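# Stack the scanner reel onto the left-side reel pile

## Task

Take the reel lying on the scanner's glass and lay it flat on the top of the stack of reels beside the glass, on the robot's left, keeping the same face upward. It only counts if the reel stays there by itself once the robot lets go, and nothing the robot is touching at the end may sink when released.

## Robot and tools

Robot: two arms, left_arm and right_arm, each ending in a two-finger gripper. The fingers point along the gripper's own +z axis and the pads travel along its y axis. end_effector_position is the spot between the pads when closed; closed fingertips extend about 19 mm past it, fully open ones about 6 mm. Closing also pushes the tips roughly 13 mm further out, so keep that clearance above a surface.

Frames: result lines report poses in a single scene frame. Origin sits on the table top midway between the arms, +z up, +x outward across the table, and left_arm is mounted on the +y side. The arm names do not match image left and right. Reported hand positions can be somewhat off, worse at long reach.

The row (used by execute_actions and move): one flat list of 16 numbers covering both arms, each in [-1, 1], even when one arm idles. Order: left dx, dy, dz, rx, ry, rz, left gripper position, left gripper speed, then the same eight for the right arm. dx to rz are an offset, not a pose: they are expressed in that gripper's own axes and measured from the gripper's measured pose at the start of the action (for a call's first action, from the last pose a result showed). Scale: 1.0 equals 0.6 m of translation or 180 degrees of rotation; rx, ry, rz form one rotation vector. Each row in a table is counted from that same start pose, not from the row before it. Gripper position is absolute: +1 fully open (85 mm), 0 about 41 mm, pads touch near -0.8, -1 closes until stopped. Gripper speed: -1 about 20 mm/s, 0 about 85, +1 about 150. To leave an arm alone send zeros for its offset and repeat its previous position and speed (a 0 there is itself a command).

execute_actions(actions): a list of actions; each action is a table of up to 15 rows, each row applied for one 1/30 s step, the last row held for the remaining steps. An empty list just returns state and images. Each step, the commanded pose is clipped to 70 mm and 16 degrees from the measured one, so large offsets need several actions; the arm then coasts at most to its last clipped pose.

move(target, speed, blocking): target is one 16-number row as above, offsets from the pose in the latest result that showed one. Both grippers travel straight lines that finish together, lasting 0.5 to 10 s (cut off at 10 s). speed is top path speed in m/s, 0.002 to 0.5, default 0.25; rotation is capped at twice that in rad/s. Finger numbers are sent at the start. Paths ignore obstacles and the other arm; faster contacts and targets set deeper past a contact hit harder. blocking=false returns after 0.5 s while the arm keeps going; then use wait or stop before sending anything else. The result adds a move: line giving the ending (done, off_target, moving, held, fault), which limits applied (paced = pose was clipped; held = a check blocked steps, after which the arm can surge), and each gripper's distance from its target.

wait(seconds): 0 to 10; arms hold their last command, a running move continues, returns early if the move ends. stop(): brakes the running move; needs braking room; fingers carry on. zoom_image(camera, region): closer view of one camera's latest image; camera is cam_high, cam_low, cam_left_wrist or cam_right_wrist (each 504x504); region [x0, y0, x1, y1] in pixels from the top-left, at most 504 by 504. finished_scene(scene): ends the current scene with its number; irreversible; reports success.

Results: a state line per arm with position (m) and quaternion wxyz; Hand target lines showing where the controller is steering; joint positions and torques (torques have per-arm offsets, scaling and noise); position_measured_pct, roughly 50 - 50 x the finger position, 0 when fully open. If fingers halt below about 90 they hold or hit something; near 90 the pads met on nothing or a very thin item. Step readings list positions at some steps, with HELD marking steps where an arm's command was held back. A pose unreachable line means the clearance check altered or blocked that arm's command.

Gripping: close with position -1 and keep sending it. For a gentle grip, open, then close only a little narrower than the object. Release by sending a position wider than the object. Fingers may re-close by themselves if the object yields or slips.

Suggested order: inspect cameras and zoom to find the reel on the glass and the pile; open and bring one gripper above the reel, descend, grip; lift clear; carry over the pile; lower gently until the reel sits flat, same face up; open and withdraw so nothing is held or pressed; confirm the reel rests on its own and nothing the gripper touched is sinking; then end the scene.

Avoid: knocking anything off the table, dropping, slamming or hard pushing; arms colliding or pressing each other; joint torque reaching its load limit (waist, shoulder, upper arm roll, elbow 48 N m; forearm roll, wrist pitch, wrist roll 30.2 N m, held weight included), which freezes that arm for 10 s; long load holding, which heats motors (warning from 60 °C, at 75 °C the arm sinks). Brief external tugs on held parts or loose objects may occur.

Each tool is called after "Call:" by a JSON object that holds its "name" and its "arguments", one argument or row to a line.

## Session

Call:
{"name": "execute_actions", "arguments": {
  "actions": []
}}

Scene clock: 0.00 s.
left_arm: end_effector_position=(+0.4660, +0.0428, +0.1345) position_measured_pct=0.0 end_effector_quat_wxyz=(+0.160, +0.789, -0.484, +0.342) | right_arm: end_effector_position=(+0.6190, -0.9260, +0.1167) position_measured_pct=0.0 end_effector_quat_wxyz=(+0.319, +0.747, +0.581, -0.061)
Joint positions: left_arm=[0.575 0.634 0.006 1.951 1.869 0.411 2.262] | right_arm=[ 0.468  1.315  0.488  0.412 -0.173  0.857  0.348]
Joint velocities: left_arm=[-0.    -0.001 -0.    -0.    -0.    -0.    -0.   ] | right_arm=[ 0.001  0.    -0.002 -0.001  0.     0.001  0.   ]
Joint torques (N m, as the joint torque sensors report them, + toward a larger angle): no reading
Hand target (left_arm): +0.466, +0.043, +0.134; +0.160, +0.789, -0.484, +0.342
Hand target (right_arm): +0.619, -0.926, +0.117; +0.319, +0.747, +0.581, -0.061

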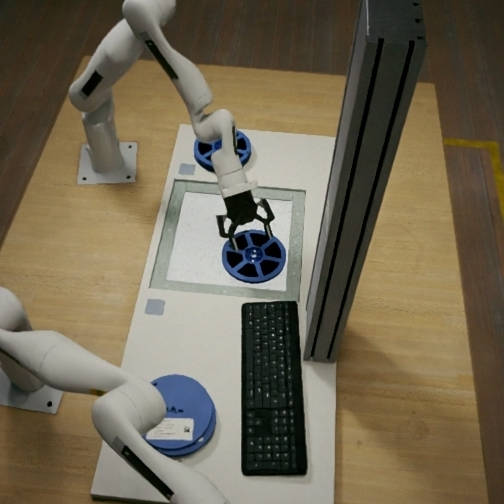

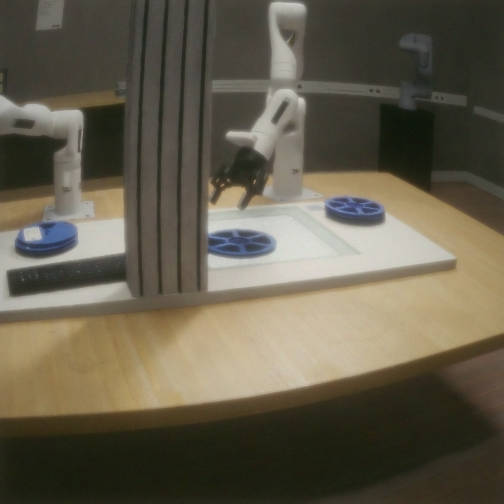

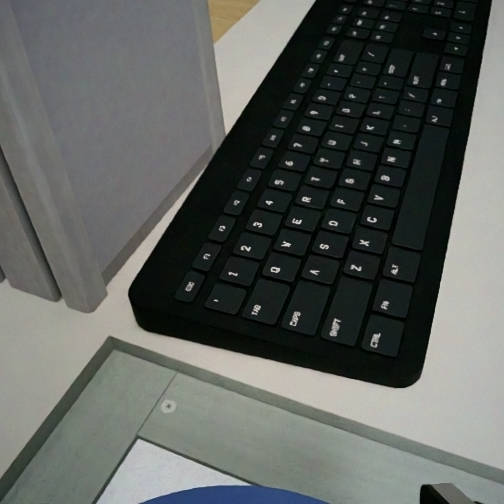

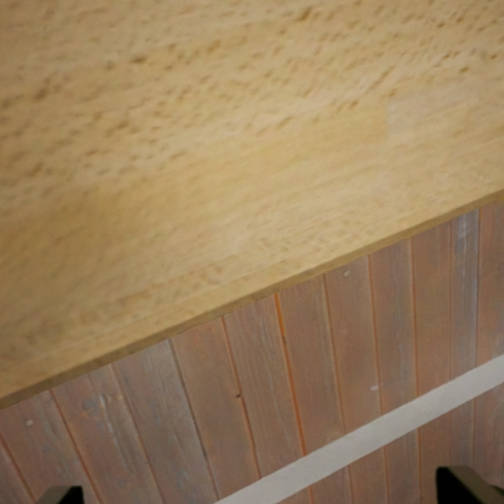

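Call:
{"name": "zoom_image", "arguments": {
  "camera": "cam_high",
  "region": [150, 110, 330, 300]
}}

Call:
{"name": "zoom_image", "arguments": {
  "camera": "cam_low",
  "region": [190, 140, 410, 280]
}}

Region (150, 110, 330, 300) of cam_high's 504x504 image, scaled by 2.653, with more detail than that image has; it fills the left 477 columns of this view, and the rest is white.

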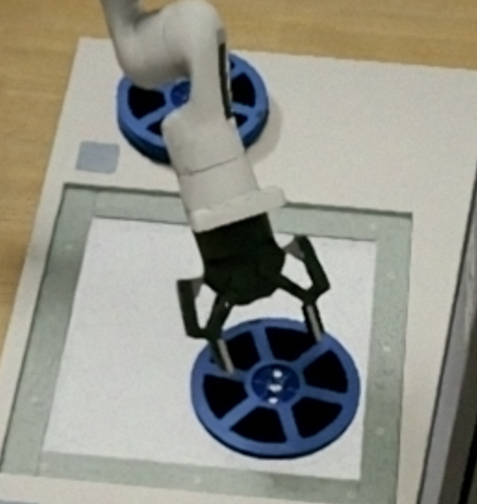

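Region (190, 140, 410, 280) of cam_low's 504x504 image, scaled by 2.291, with more detail than that image has; it fills the top 321 rows of this view, and the rest is white.

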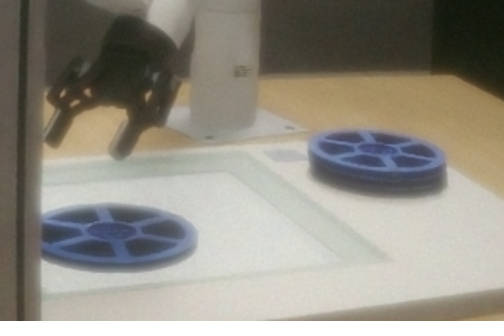

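Call:
{"name": "move", "arguments": {
  "target": [0.201,-0.077,-0.183,-0.085,-0.234,0.142,1,0,0,0,0,0,0,0,1,0]
}}

Scene clock: 5.33 s.
left_arm: end_effector_position=(+0.4981, +0.0487, +0.3015) position_measured_pct=0.0 end_effector_quat_wxyz=(+0.001, -0.707, +0.708, +0.000) | right_arm: end_effector_position=(+0.6190, -0.9260, +0.1167) position_measured_pct=0.0 end_effector_quat_wxyz=(+0.319, +0.747, +0.581, -0.061)
Joint positions: left_arm=[ 0.819  0.91  -0.369  0.45   0.295  1.806  3.621] | right_arm=[ 0.468  1.315  0.488  0.412 -0.173  0.857  0.348]
Joint velocities: left_arm=[-0.007  0.02   0.001 -0.023  0.001  0.011  0.003] | right_arm=[ 0.001 -0.     0.002  0.001 -0.     0.     0.   ]
Joint torques (N m, as the joint torque sensors report them, + toward a larger angle): left_arm=[ -0.33 -24.31  -0.68  -8.29   0.31  -0.23  -0.17] | right_arm=[  0.18 -28.66   2.77  -9.03   0.4   -1.44   0.15]
Hand target (left_arm): +0.499, +0.049, +0.301; -0.001, +0.707, -0.707, -0.001
Hand target (right_arm): +0.619, -0.926, +0.117; +0.319, +0.747, +0.581, -0.061
Off the commanded pose (left_arm): 0.002 m, 0 deg.
Off the commanded pose (right_arm): 0.000 m, 0 deg.
move: done

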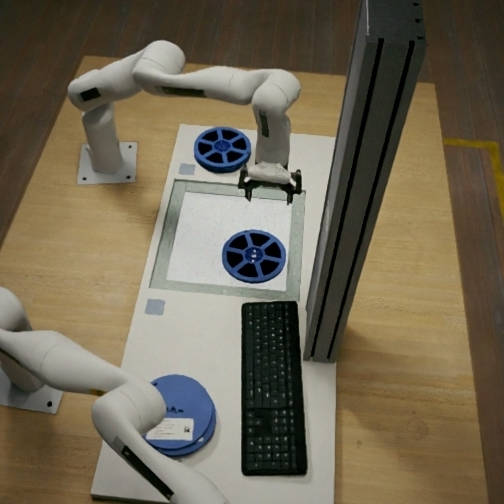

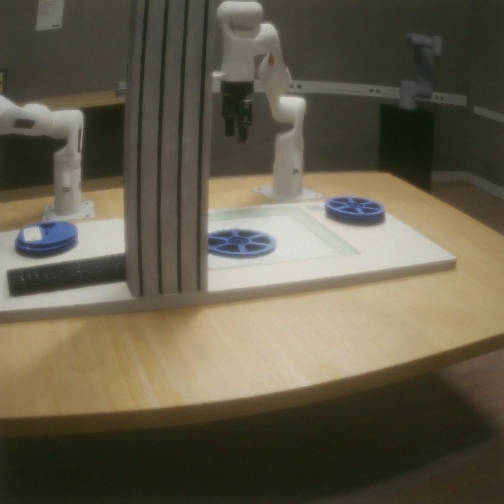

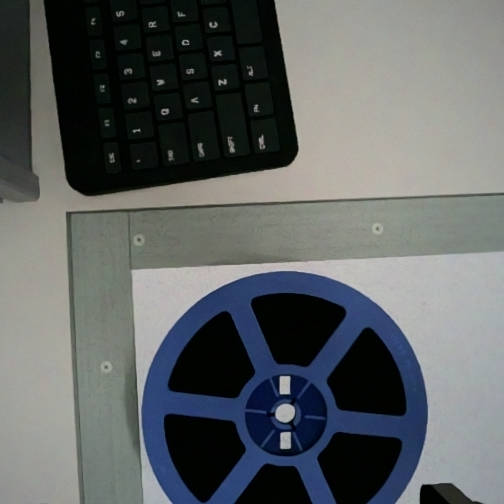

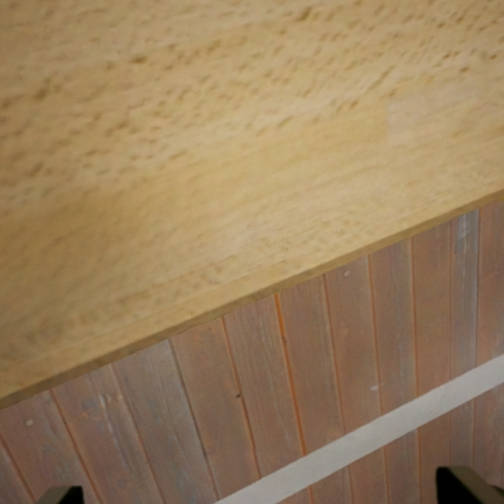

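Call:
{"name": "zoom_image", "arguments": {
  "camera": "cam_left_wrist",
  "region": [200, 330, 440, 504]
}}

Call:
{"name": "zoom_image", "arguments": {
  "camera": "cam_low",
  "region": [200, 190, 400, 270]
}}

Region (200, 330, 440, 504) of cam_left_wrist's 504x504 image, scaled by 2.100; it fills the top 365 rows of this view, and the rest is white.

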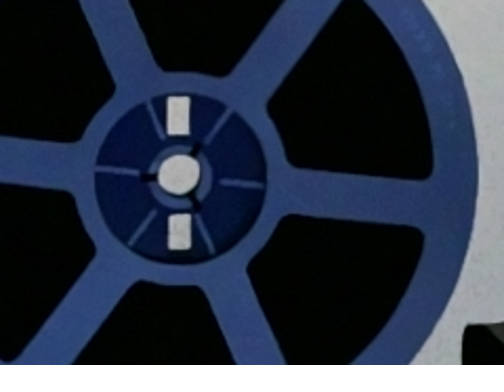

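Region (200, 190, 400, 270) of cam_low's 504x504 image, scaled by 2.520, with more detail than that image has; it fills the top 202 rows of this view, and the rest is white.

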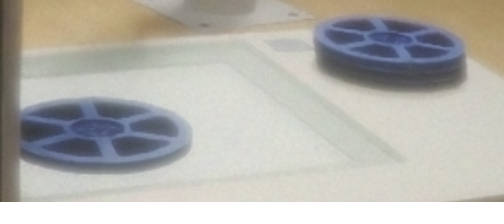

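Call:
{"name": "move", "arguments": {
  "target": [0,0,0.25,0,0,0,1,0,0,0,0,0,0,0,1,0]
}}

Scene clock: 7.90 s.
left_arm: end_effector_position=(+0.4986, +0.0492, +0.1514) position_measured_pct=0.0 end_effector_quat_wxyz=(+0.001, -0.707, +0.707, +0.000) | right_arm: end_effector_position=(+0.6190, -0.9260, +0.1167) position_measured_pct=0.0 end_effector_quat_wxyz=(+0.319, +0.747, +0.581, -0.061)
Joint positions: left_arm=[ 0.885  0.933 -0.38   0.905  0.309  1.35   3.547] | right_arm=[ 0.468  1.315  0.488  0.412 -0.173  0.857  0.348]
Joint velocities: left_arm=[ 0.003 -0.006  0.001  0.001 -0.001  0.001 -0.   ] | right_arm=[-0.    -0.    -0.001  0.    -0.001 -0.    -0.   ]
Joint torques (N m, as the joint torque sensors report them, + toward a larger angle): left_arm=[ -0.51 -24.27  -1.71  -8.44   0.26  -0.39  -0.22] | right_arm=[ -0.2  -28.55   2.72  -9.1    0.51  -1.34   0.41]
Hand target (left_arm): +0.499, +0.049, +0.152; -0.001, +0.707, -0.707, -0.000
Hand target (right_arm): +0.619, -0.926, +0.117; +0.319, +0.747, +0.581, -0.061
Off the commanded pose (left_arm): 0.001 m, 0 deg.
Off the commanded pose (right_arm): 0.000 m, 0 deg.
move: done

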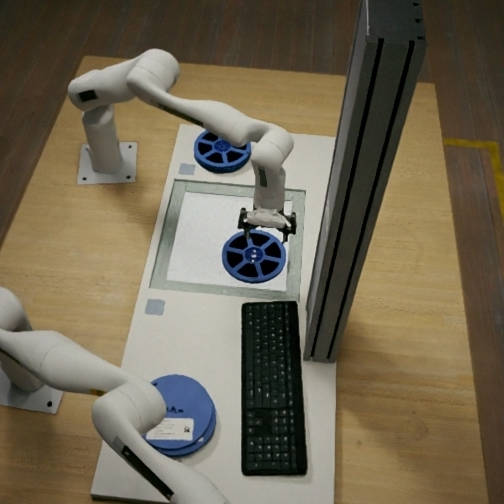

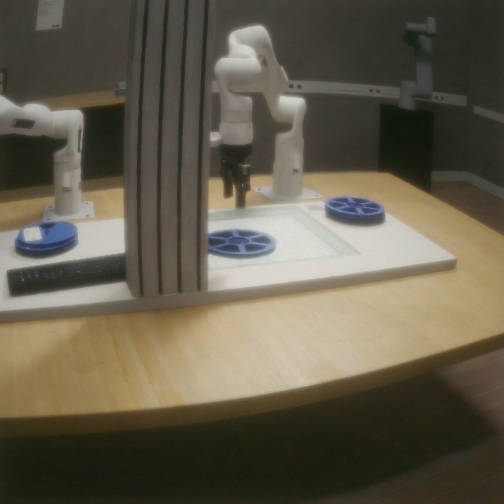

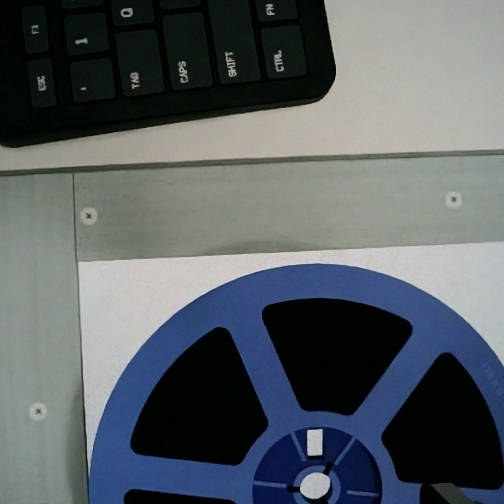

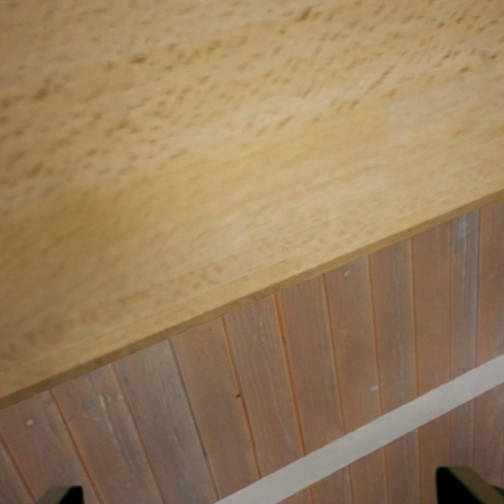

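Call:
{"name": "move", "arguments": {
  "target": [-0.033,0.053,0,0,0,-0.128,1,0,0,0,0,0,0,0,1,0]
}}

Scene clock: 11.30 s.
left_arm: end_effector_position=(+0.4672, +0.0694, +0.1512) position_measured_pct=0.0 end_effector_quat_wxyz=(-0.001, +0.834, -0.551, -0.000) | right_arm: end_effector_position=(+0.6190, -0.9260, +0.1167) position_measured_pct=0.0 end_effector_quat_wxyz=(+0.319, +0.747, +0.581, -0.061)
Joint positions: left_arm=[ 0.956  0.85  -0.475  1.108  0.368  1.262  3.881] | right_arm=[ 0.468  1.315  0.488  0.412 -0.173  0.857  0.348]
Joint velocities: left_arm=[ 0.005 -0.003  0.001  0.002  0.001 -0.002  0.001] | right_arm=[ 0.    -0.001  0.     0.001  0.001 -0.     0.   ]
Joint torques (N m, as the joint torque sensors report them, + toward a larger angle): left_arm=[ -0.66 -22.6   -2.55  -8.07   0.32  -0.43  -0.25] | right_arm=[ -0.14 -28.82   2.63  -9.14   0.6   -1.26   0.55]
Hand target (left_arm): +0.467, +0.069, +0.151; -0.001, +0.834, -0.552, -0.000
Hand target (right_arm): +0.619, -0.926, +0.117; +0.319, +0.747, +0.581, -0.061
Off the commanded pose (left_arm): 0.001 m, 0 deg.
Off the commanded pose (right_arm): 0.000 m, 0 deg.
move: done

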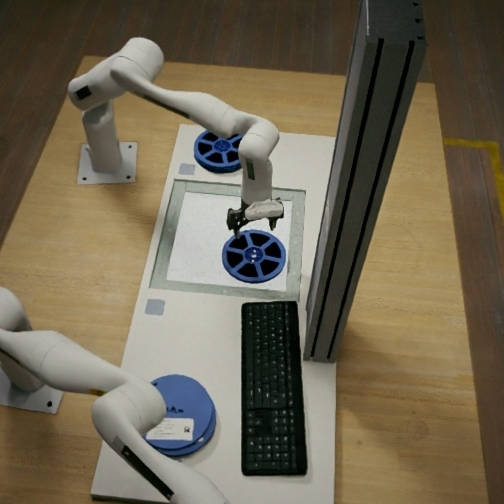

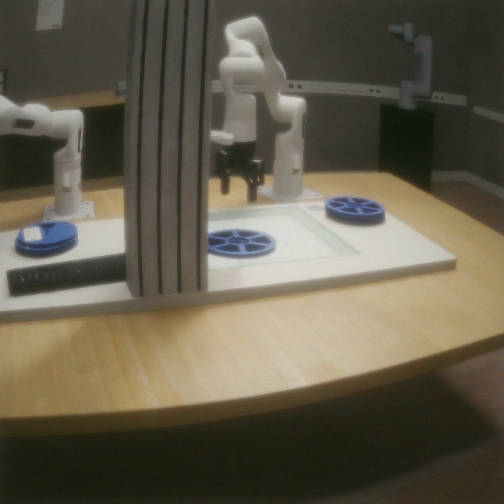

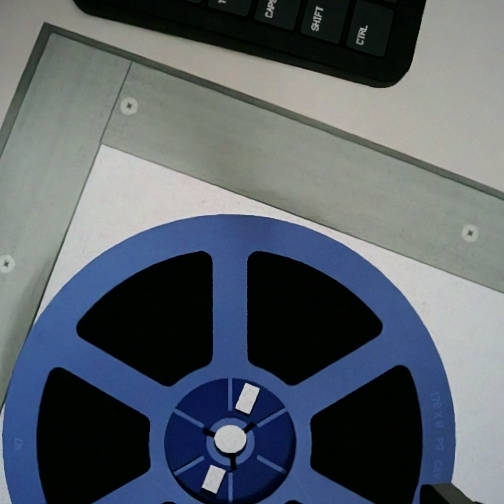

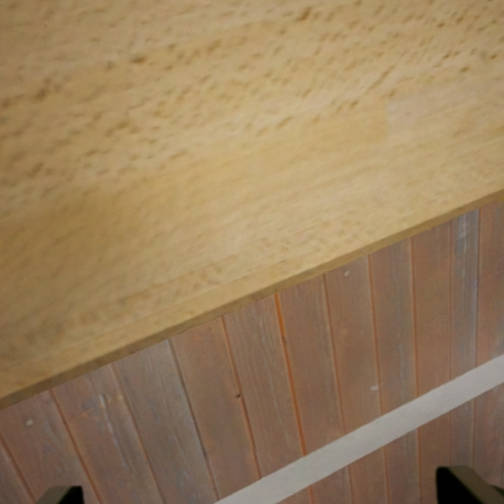

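Call:
{"name": "move", "arguments": {
  "target": [0,0,0.135,0,0,-0.01,1,0,0,0,0,0,0,0,1,0],
  "speed": 0.1
}}

Call:
{"name": "zoom_image", "arguments": {
  "camera": "cam_low",
  "region": [200, 170, 300, 270]
}}

Scene clock: 13.70 s.
left_arm: end_effector_position=(+0.4674, +0.0695, +0.0703) position_measured_pct=0.0 end_effector_quat_wxyz=(-0.001, +0.843, -0.538, -0.000) | right_arm: end_effector_position=(+0.6190, -0.9260, +0.1167) position_measured_pct=0.0 end_effector_quat_wxyz=(+0.319, +0.747, +0.581, -0.061)
Joint positions: left_arm=[ 0.957  0.943 -0.458  1.2    0.414  1.088  3.875] | right_arm=[ 0.468  1.315  0.488  0.412 -0.173  0.857  0.348]
Joint velocities: left_arm=[-0.     0.002  0.    -0.    -0.001  0.     0.   ] | right_arm=[ 0.001 -0.001 -0.001  0.     0.     0.     0.   ]
Joint torques (N m, as the joint torque sensors report them, + toward a larger angle): left_arm=[ -0.55 -23.1   -2.81  -7.55   0.28  -0.43  -0.2 ] | right_arm=[  0.25 -28.4    2.62  -9.11   0.58  -1.27   0.29]
Hand target (left_arm): +0.467, +0.070, +0.070; -0.001, +0.843, -0.538, -0.000
Hand target (right_arm): +0.619, -0.926, +0.117; +0.319, +0.747, +0.581, -0.061
Off the commanded pose (left_arm): 0.000 m, 0 deg.
Off the commanded pose (right_arm): 0.000 m, 0 deg.
move: done

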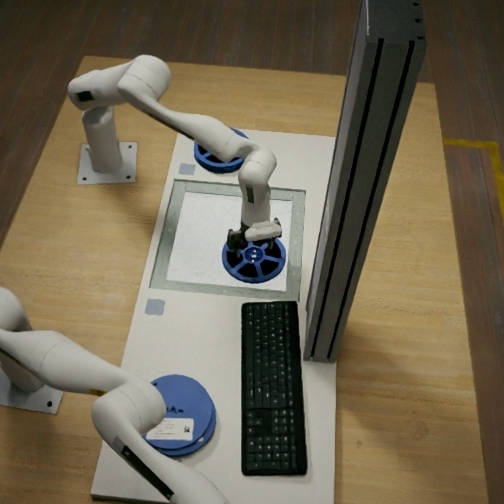

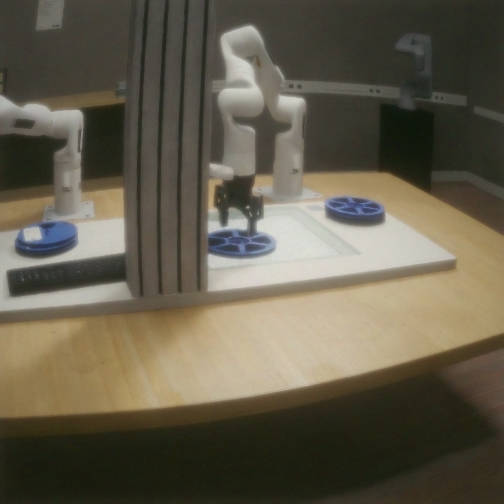

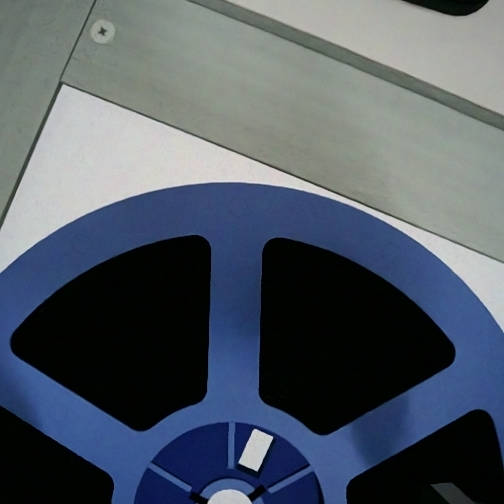

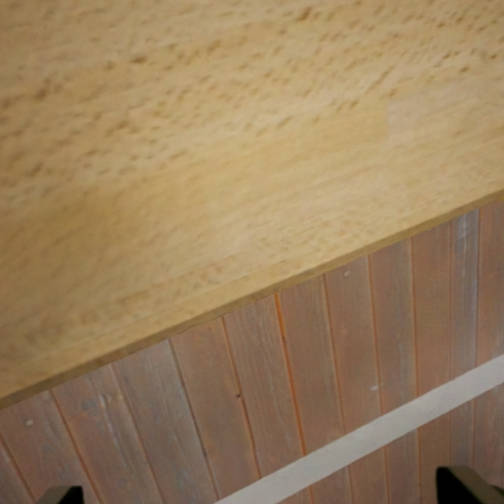

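Region (200, 170, 300, 270) of cam_low's 504x504 image, scaled by 5.040, with more detail than that image has.

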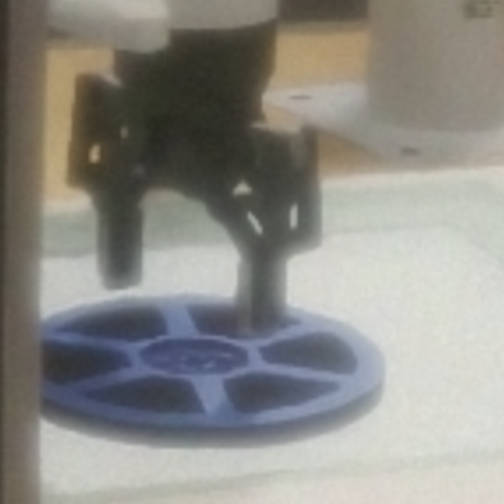

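Call:
{"name": "move", "arguments": {
  "target": [0,0,0.035,0,0,0,1,0,0,0,0,0,0,0,1,0],
  "speed": 0.02
}}

Call:
{"name": "zoom_image", "arguments": {
  "camera": "cam_low",
  "region": [200, 170, 300, 270]
}}

Scene clock: 15.67 s.
left_arm: end_effector_position=(+0.4674, +0.0696, +0.0494) position_measured_pct=0.0 end_effector_quat_wxyz=(-0.001, +0.843, -0.538, -0.000) | right_arm: end_effector_position=(+0.6190, -0.9260, +0.1167) position_measured_pct=0.0 end_effector_quat_wxyz=(+0.319, +0.747, +0.581, -0.061)
Joint positions: left_arm=[ 0.955  0.971 -0.45   1.215  0.425  1.047  3.866] | right_arm=[ 0.468  1.315  0.488  0.412 -0.173  0.857  0.348]
Joint velocities: left_arm=[-0.     0.001 -0.002 -0.    -0.001  0.001  0.   ] | right_arm=[ 0.     0.001  0.    -0.001  0.001  0.     0.   ]
Joint torques (N m, as the joint torque sensors report them, + toward a larger angle): left_arm=[ -0.49 -23.47  -2.73  -7.15   0.26  -0.46  -0.21] | right_arm=[  0.01 -28.89   2.73  -9.1    0.38  -1.59   0.36]
Hand target (left_arm): +0.467, +0.070, +0.049; -0.001, +0.843, -0.538, -0.000
Hand target (right_arm): +0.619, -0.926, +0.117; +0.319, +0.747, +0.581, -0.061
Off the commanded pose (left_arm): 0.000 m, 0 deg.
Off the commanded pose (right_arm): 0.000 m, 0 deg.
move: done

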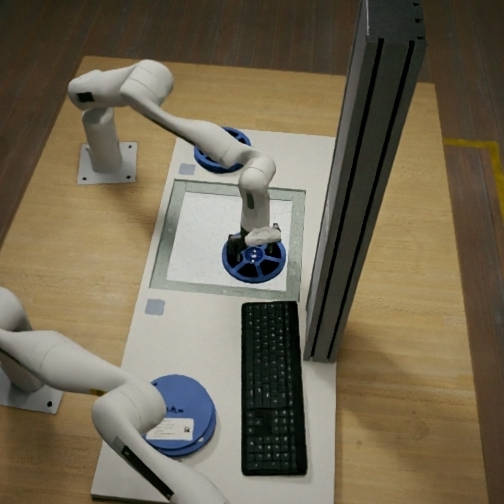

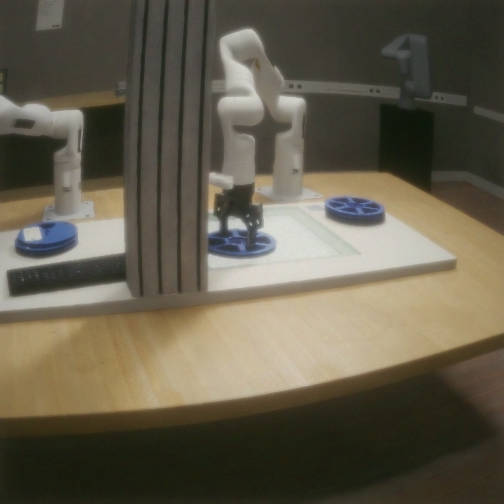

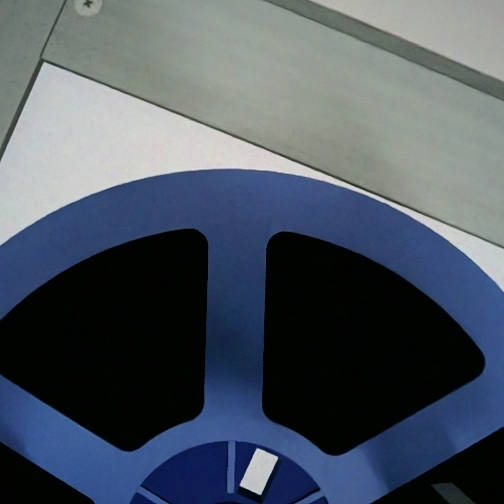

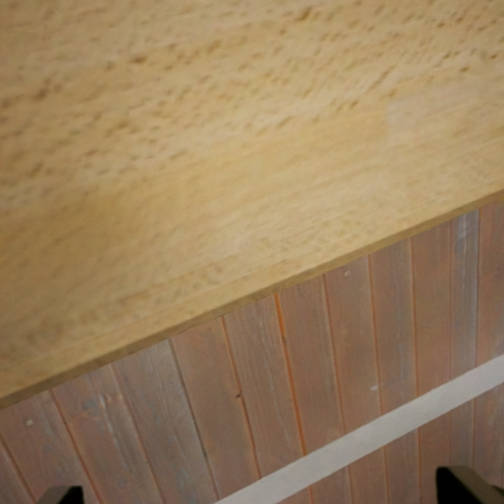

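Region (200, 170, 300, 270) of cam_low's 504x504 image, scaled by 5.040, with more detail than that image has.

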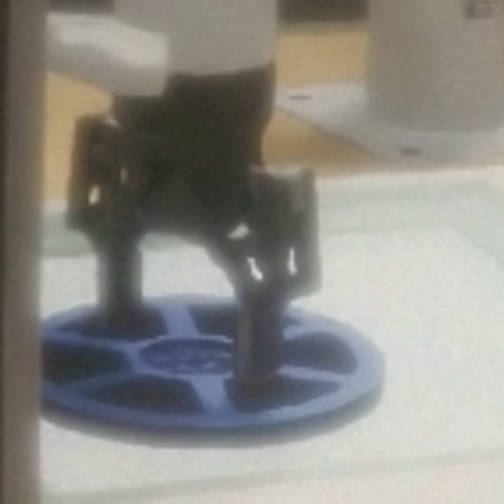

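Call:
{"name": "move", "arguments": {
  "target": [0,0,0.008,0,0,0,1,0,0,0,0,0,0,0,1,0],
  "speed": 0.006
}}

Call:
{"name": "zoom_image", "arguments": {
  "camera": "cam_low",
  "region": [200, 170, 300, 270]
}}

Scene clock: 17.13 s.
left_arm: end_effector_position=(+0.4678, +0.0693, +0.0462) position_measured_pct=0.0 end_effector_quat_wxyz=(-0.001, +0.843, -0.538, +0.001) | right_arm: end_effector_position=(+0.6190, -0.9260, +0.1167) position_measured_pct=0.0 end_effector_quat_wxyz=(+0.319, +0.747, +0.581, -0.061)
Joint positions: left_arm=[ 0.954  0.975 -0.448  1.217  0.428  1.039  3.864] | right_arm=[ 0.468  1.315  0.488  0.412 -0.173  0.857  0.348]
Joint velocities: left_arm=[ 0.    -0.001  0.001  0.     0.002  0.     0.001] | right_arm=[ 0.    -0.002  0.     0.001 -0.    -0.    -0.   ]
Joint torques (N m, as the joint torque sensors report them, + toward a larger angle): left_arm=[ -0.42 -21.54  -2.33  -6.84   0.39  -0.81  -0.19] | right_arm=[ -0.03 -28.67   2.64  -9.14   0.57  -1.3    0.37]
Hand target (left_arm): +0.467, +0.070, +0.045; -0.001, +0.843, -0.538, -0.000
Hand target (right_arm): +0.619, -0.926, +0.117; +0.319, +0.747, +0.581, -0.061
Off the commanded pose (left_arm): 0.002 m, 0 deg.
Off the commanded pose (right_arm): 0.000 m, 0 deg.
move: done

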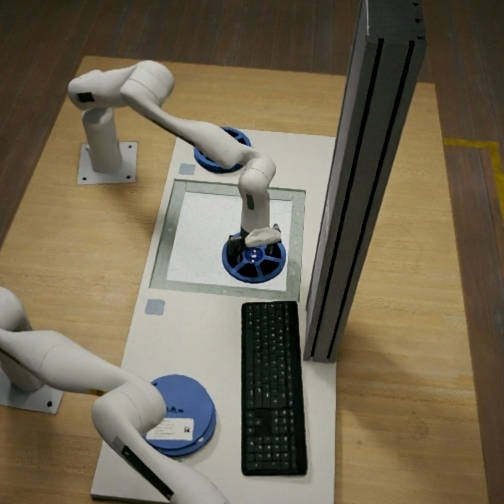

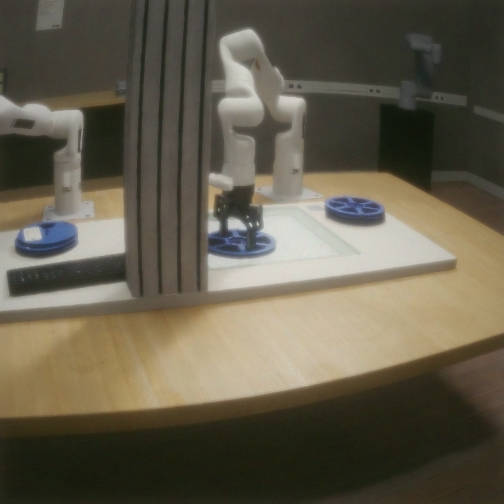

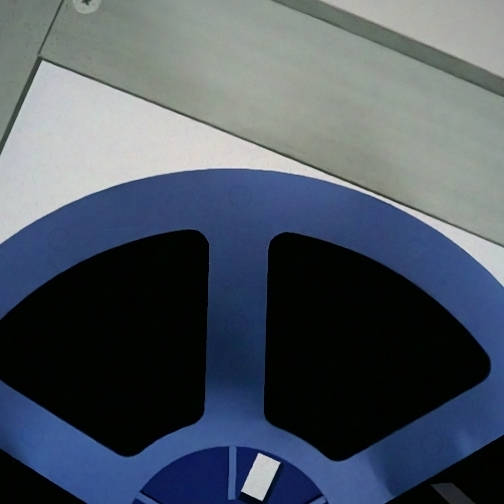

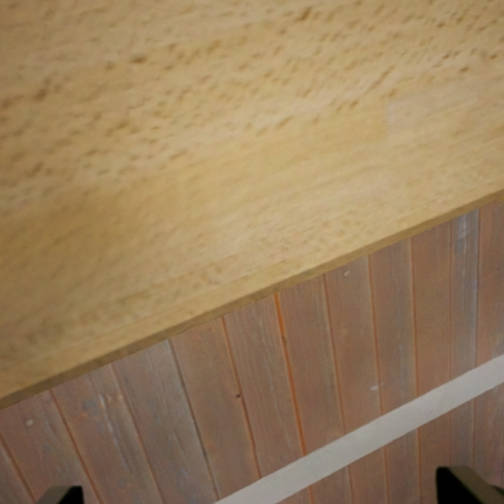

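Region (200, 170, 300, 270) of cam_low's 504x504 image, scaled by 5.040, with more detail than that image has.

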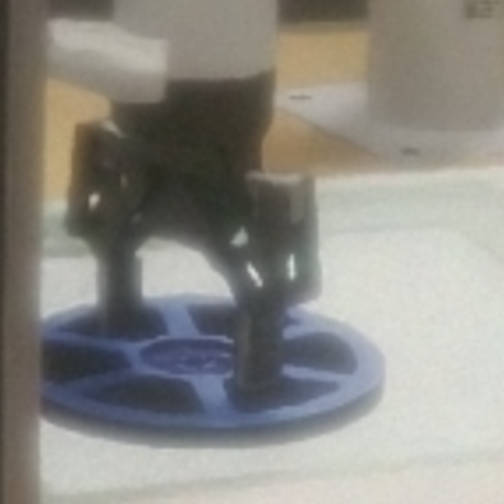

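Call:
{"name": "move", "arguments": {
  "target": [0,0,-0.005,0,0,0,0.3,-1,0,0,0,0,0,0,1,0],
  "speed": 0.003
}}

Call:
{"name": "zoom_image", "arguments": {
  "camera": "cam_low",
  "region": [200, 170, 300, 270]
}}

Scene clock: 20.07 s.
left_arm: end_effector_position=(+0.4703, +0.0696, +0.0548) position_measured_pct=31.7 end_effector_quat_wxyz=(-0.001, +0.843, -0.538, +0.005) | right_arm: end_effector_position=(+0.6190, -0.9260, +0.1167) position_measured_pct=0.0 end_effector_quat_wxyz=(+0.319, +0.747, +0.581, -0.061)
Joint positions: left_arm=[ 0.954  0.963 -0.453  1.214  0.426  1.047  3.864] | right_arm=[ 0.468  1.315  0.489  0.412 -0.173  0.857  0.348]
Joint velocities: left_arm=[-0.001 -0.001  0.001  0.     0.001 -0.     0.001] | right_arm=[-0.001 -0.    -0.    -0.    -0.001  0.    -0.001]
Joint torques (N m, as the joint torque sensors report them, + toward a larger angle): left_arm=[  0.49 -17.1   -0.73  -5.91   0.98  -1.65   0.24] | right_arm=[  0.04 -28.7    2.69  -9.23   0.42  -1.3    0.38]
Hand target (left_arm): +0.468, +0.069, +0.049; -0.001, +0.843, -0.538, +0.001
Hand target (right_arm): +0.619, -0.926, +0.117; +0.319, +0.747, +0.581, -0.061
Off the commanded pose (left_arm): 0.006 m, 0 deg.
Off the commanded pose (right_arm): 0.000 m, 0 deg.
move: off_target (left_arm)

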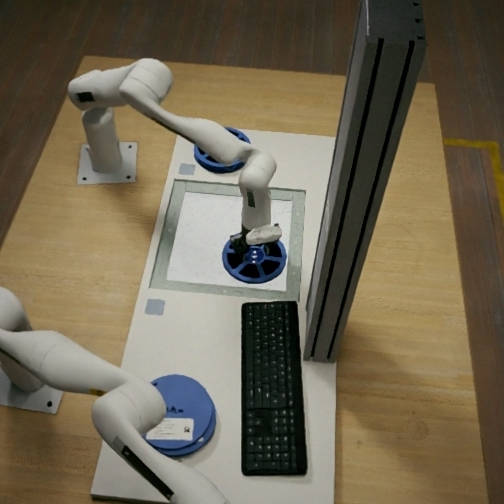

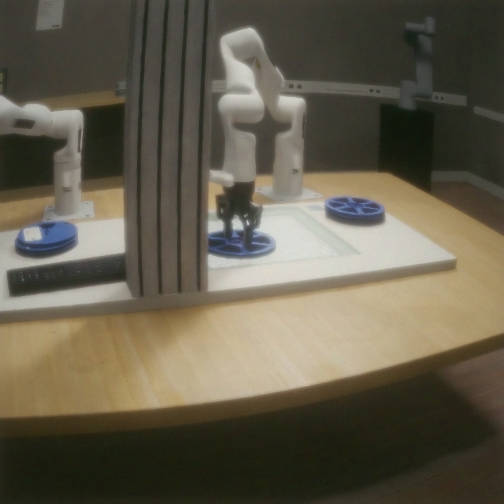

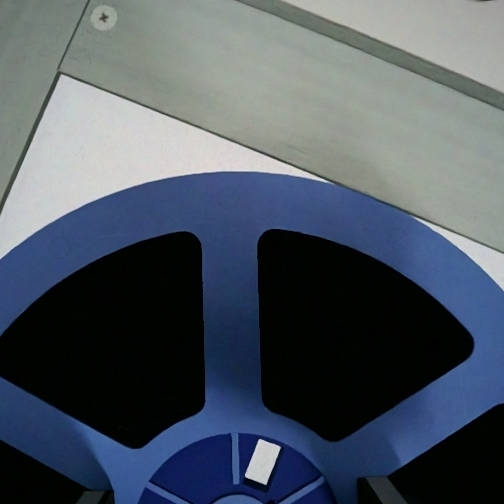

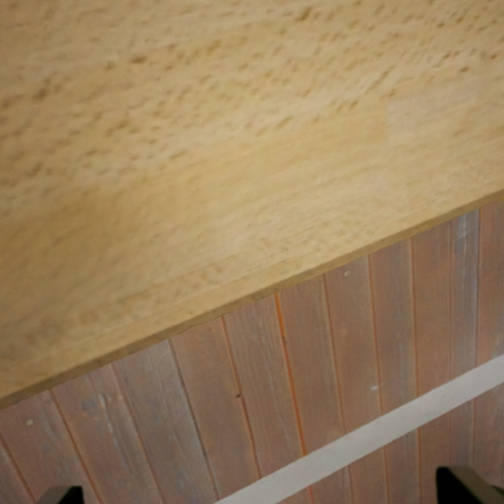

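Region (200, 170, 300, 270) of cam_low's 504x504 image, scaled by 5.040, with more detail than that image has.

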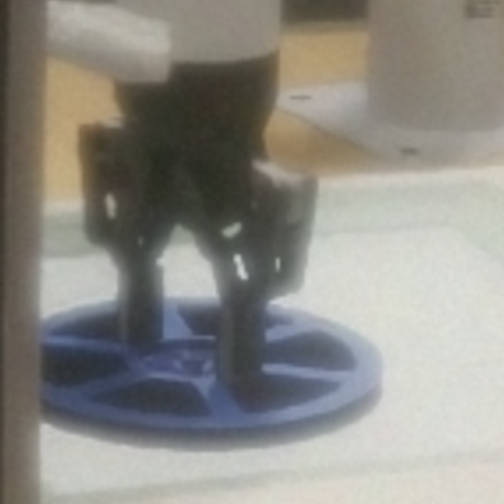

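Call:
{"name": "move", "arguments": {
  "target": [0,0,-0.02,0,0,0,0.3,-1,0,0,0,0,0,0,1,0],
  "speed": 0.01
}}

Call:
{"name": "zoom_image", "arguments": {
  "camera": "cam_low",
  "region": [200, 170, 300, 270]
}}

Scene clock: 22.33 s.
left_arm: end_effector_position=(+0.4702, +0.0696, +0.0667) position_measured_pct=32.1 end_effector_quat_wxyz=(-0.001, +0.843, -0.538, +0.005) | right_arm: end_effector_position=(+0.6190, -0.9260, +0.1167) position_measured_pct=0.0 end_effector_quat_wxyz=(+0.319, +0.747, +0.581, -0.061)
Joint positions: left_arm=[ 0.955  0.946 -0.457  1.206  0.419  1.07   3.869] | right_arm=[ 0.468  1.315  0.489  0.412 -0.173  0.857  0.348]
Joint velocities: left_arm=[ 0.    -0.001  0.     0.     0.001  0.001 -0.001] | right_arm=[ 0.001 -0.002  0.001 -0.     0.001 -0.    -0.   ]
Joint torques (N m, as the joint torque sensors report them, + toward a larger angle): left_arm=[ -0.54 -24.03  -2.89  -7.82   0.3   -0.4   -0.17] | right_arm=[  0.33 -28.58   2.77  -9.09   0.5   -1.55   0.36]
Hand target (left_arm): +0.470, +0.070, +0.067; -0.001, +0.843, -0.538, +0.005
Hand target (right_arm): +0.619, -0.926, +0.117; +0.319, +0.747, +0.581, -0.061
Off the commanded pose (left_arm): 0.000 m, 0 deg.
Off the commanded pose (right_arm): 0.000 m, 0 deg.
move: done

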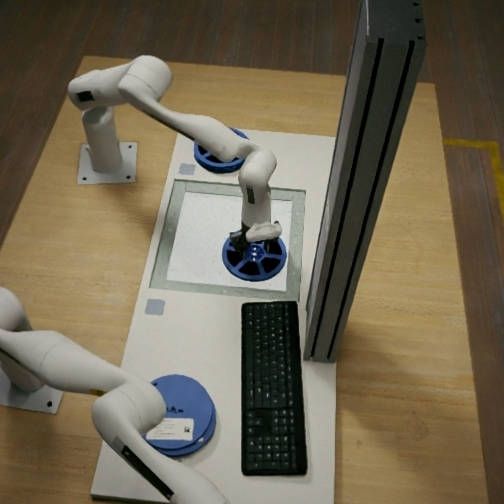

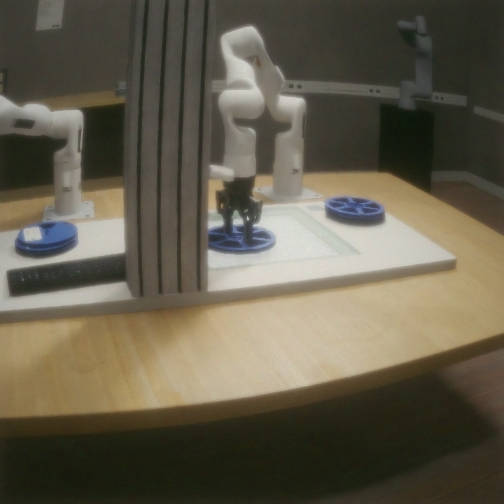

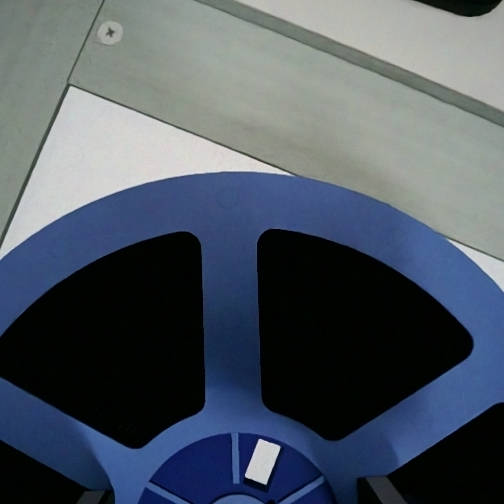

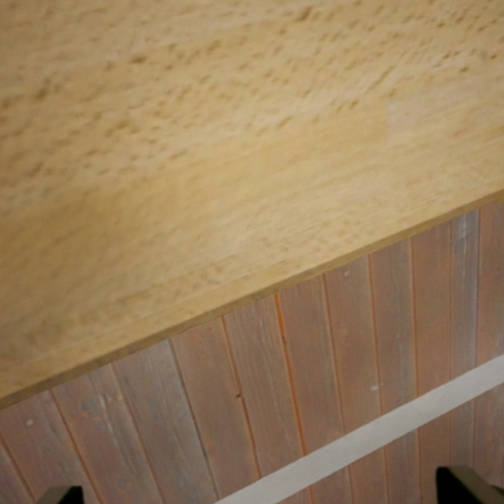

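Region (200, 170, 300, 270) of cam_low's 504x504 image, scaled by 5.040, with more detail than that image has.

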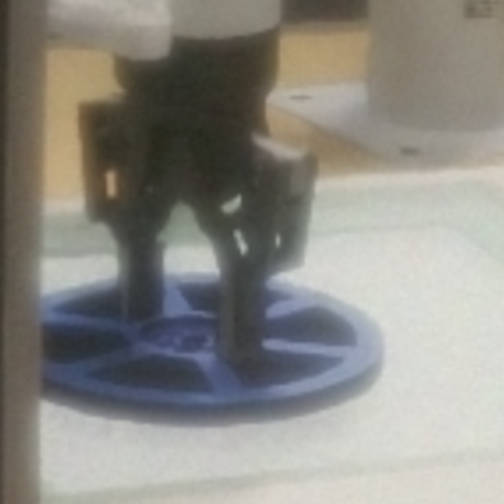

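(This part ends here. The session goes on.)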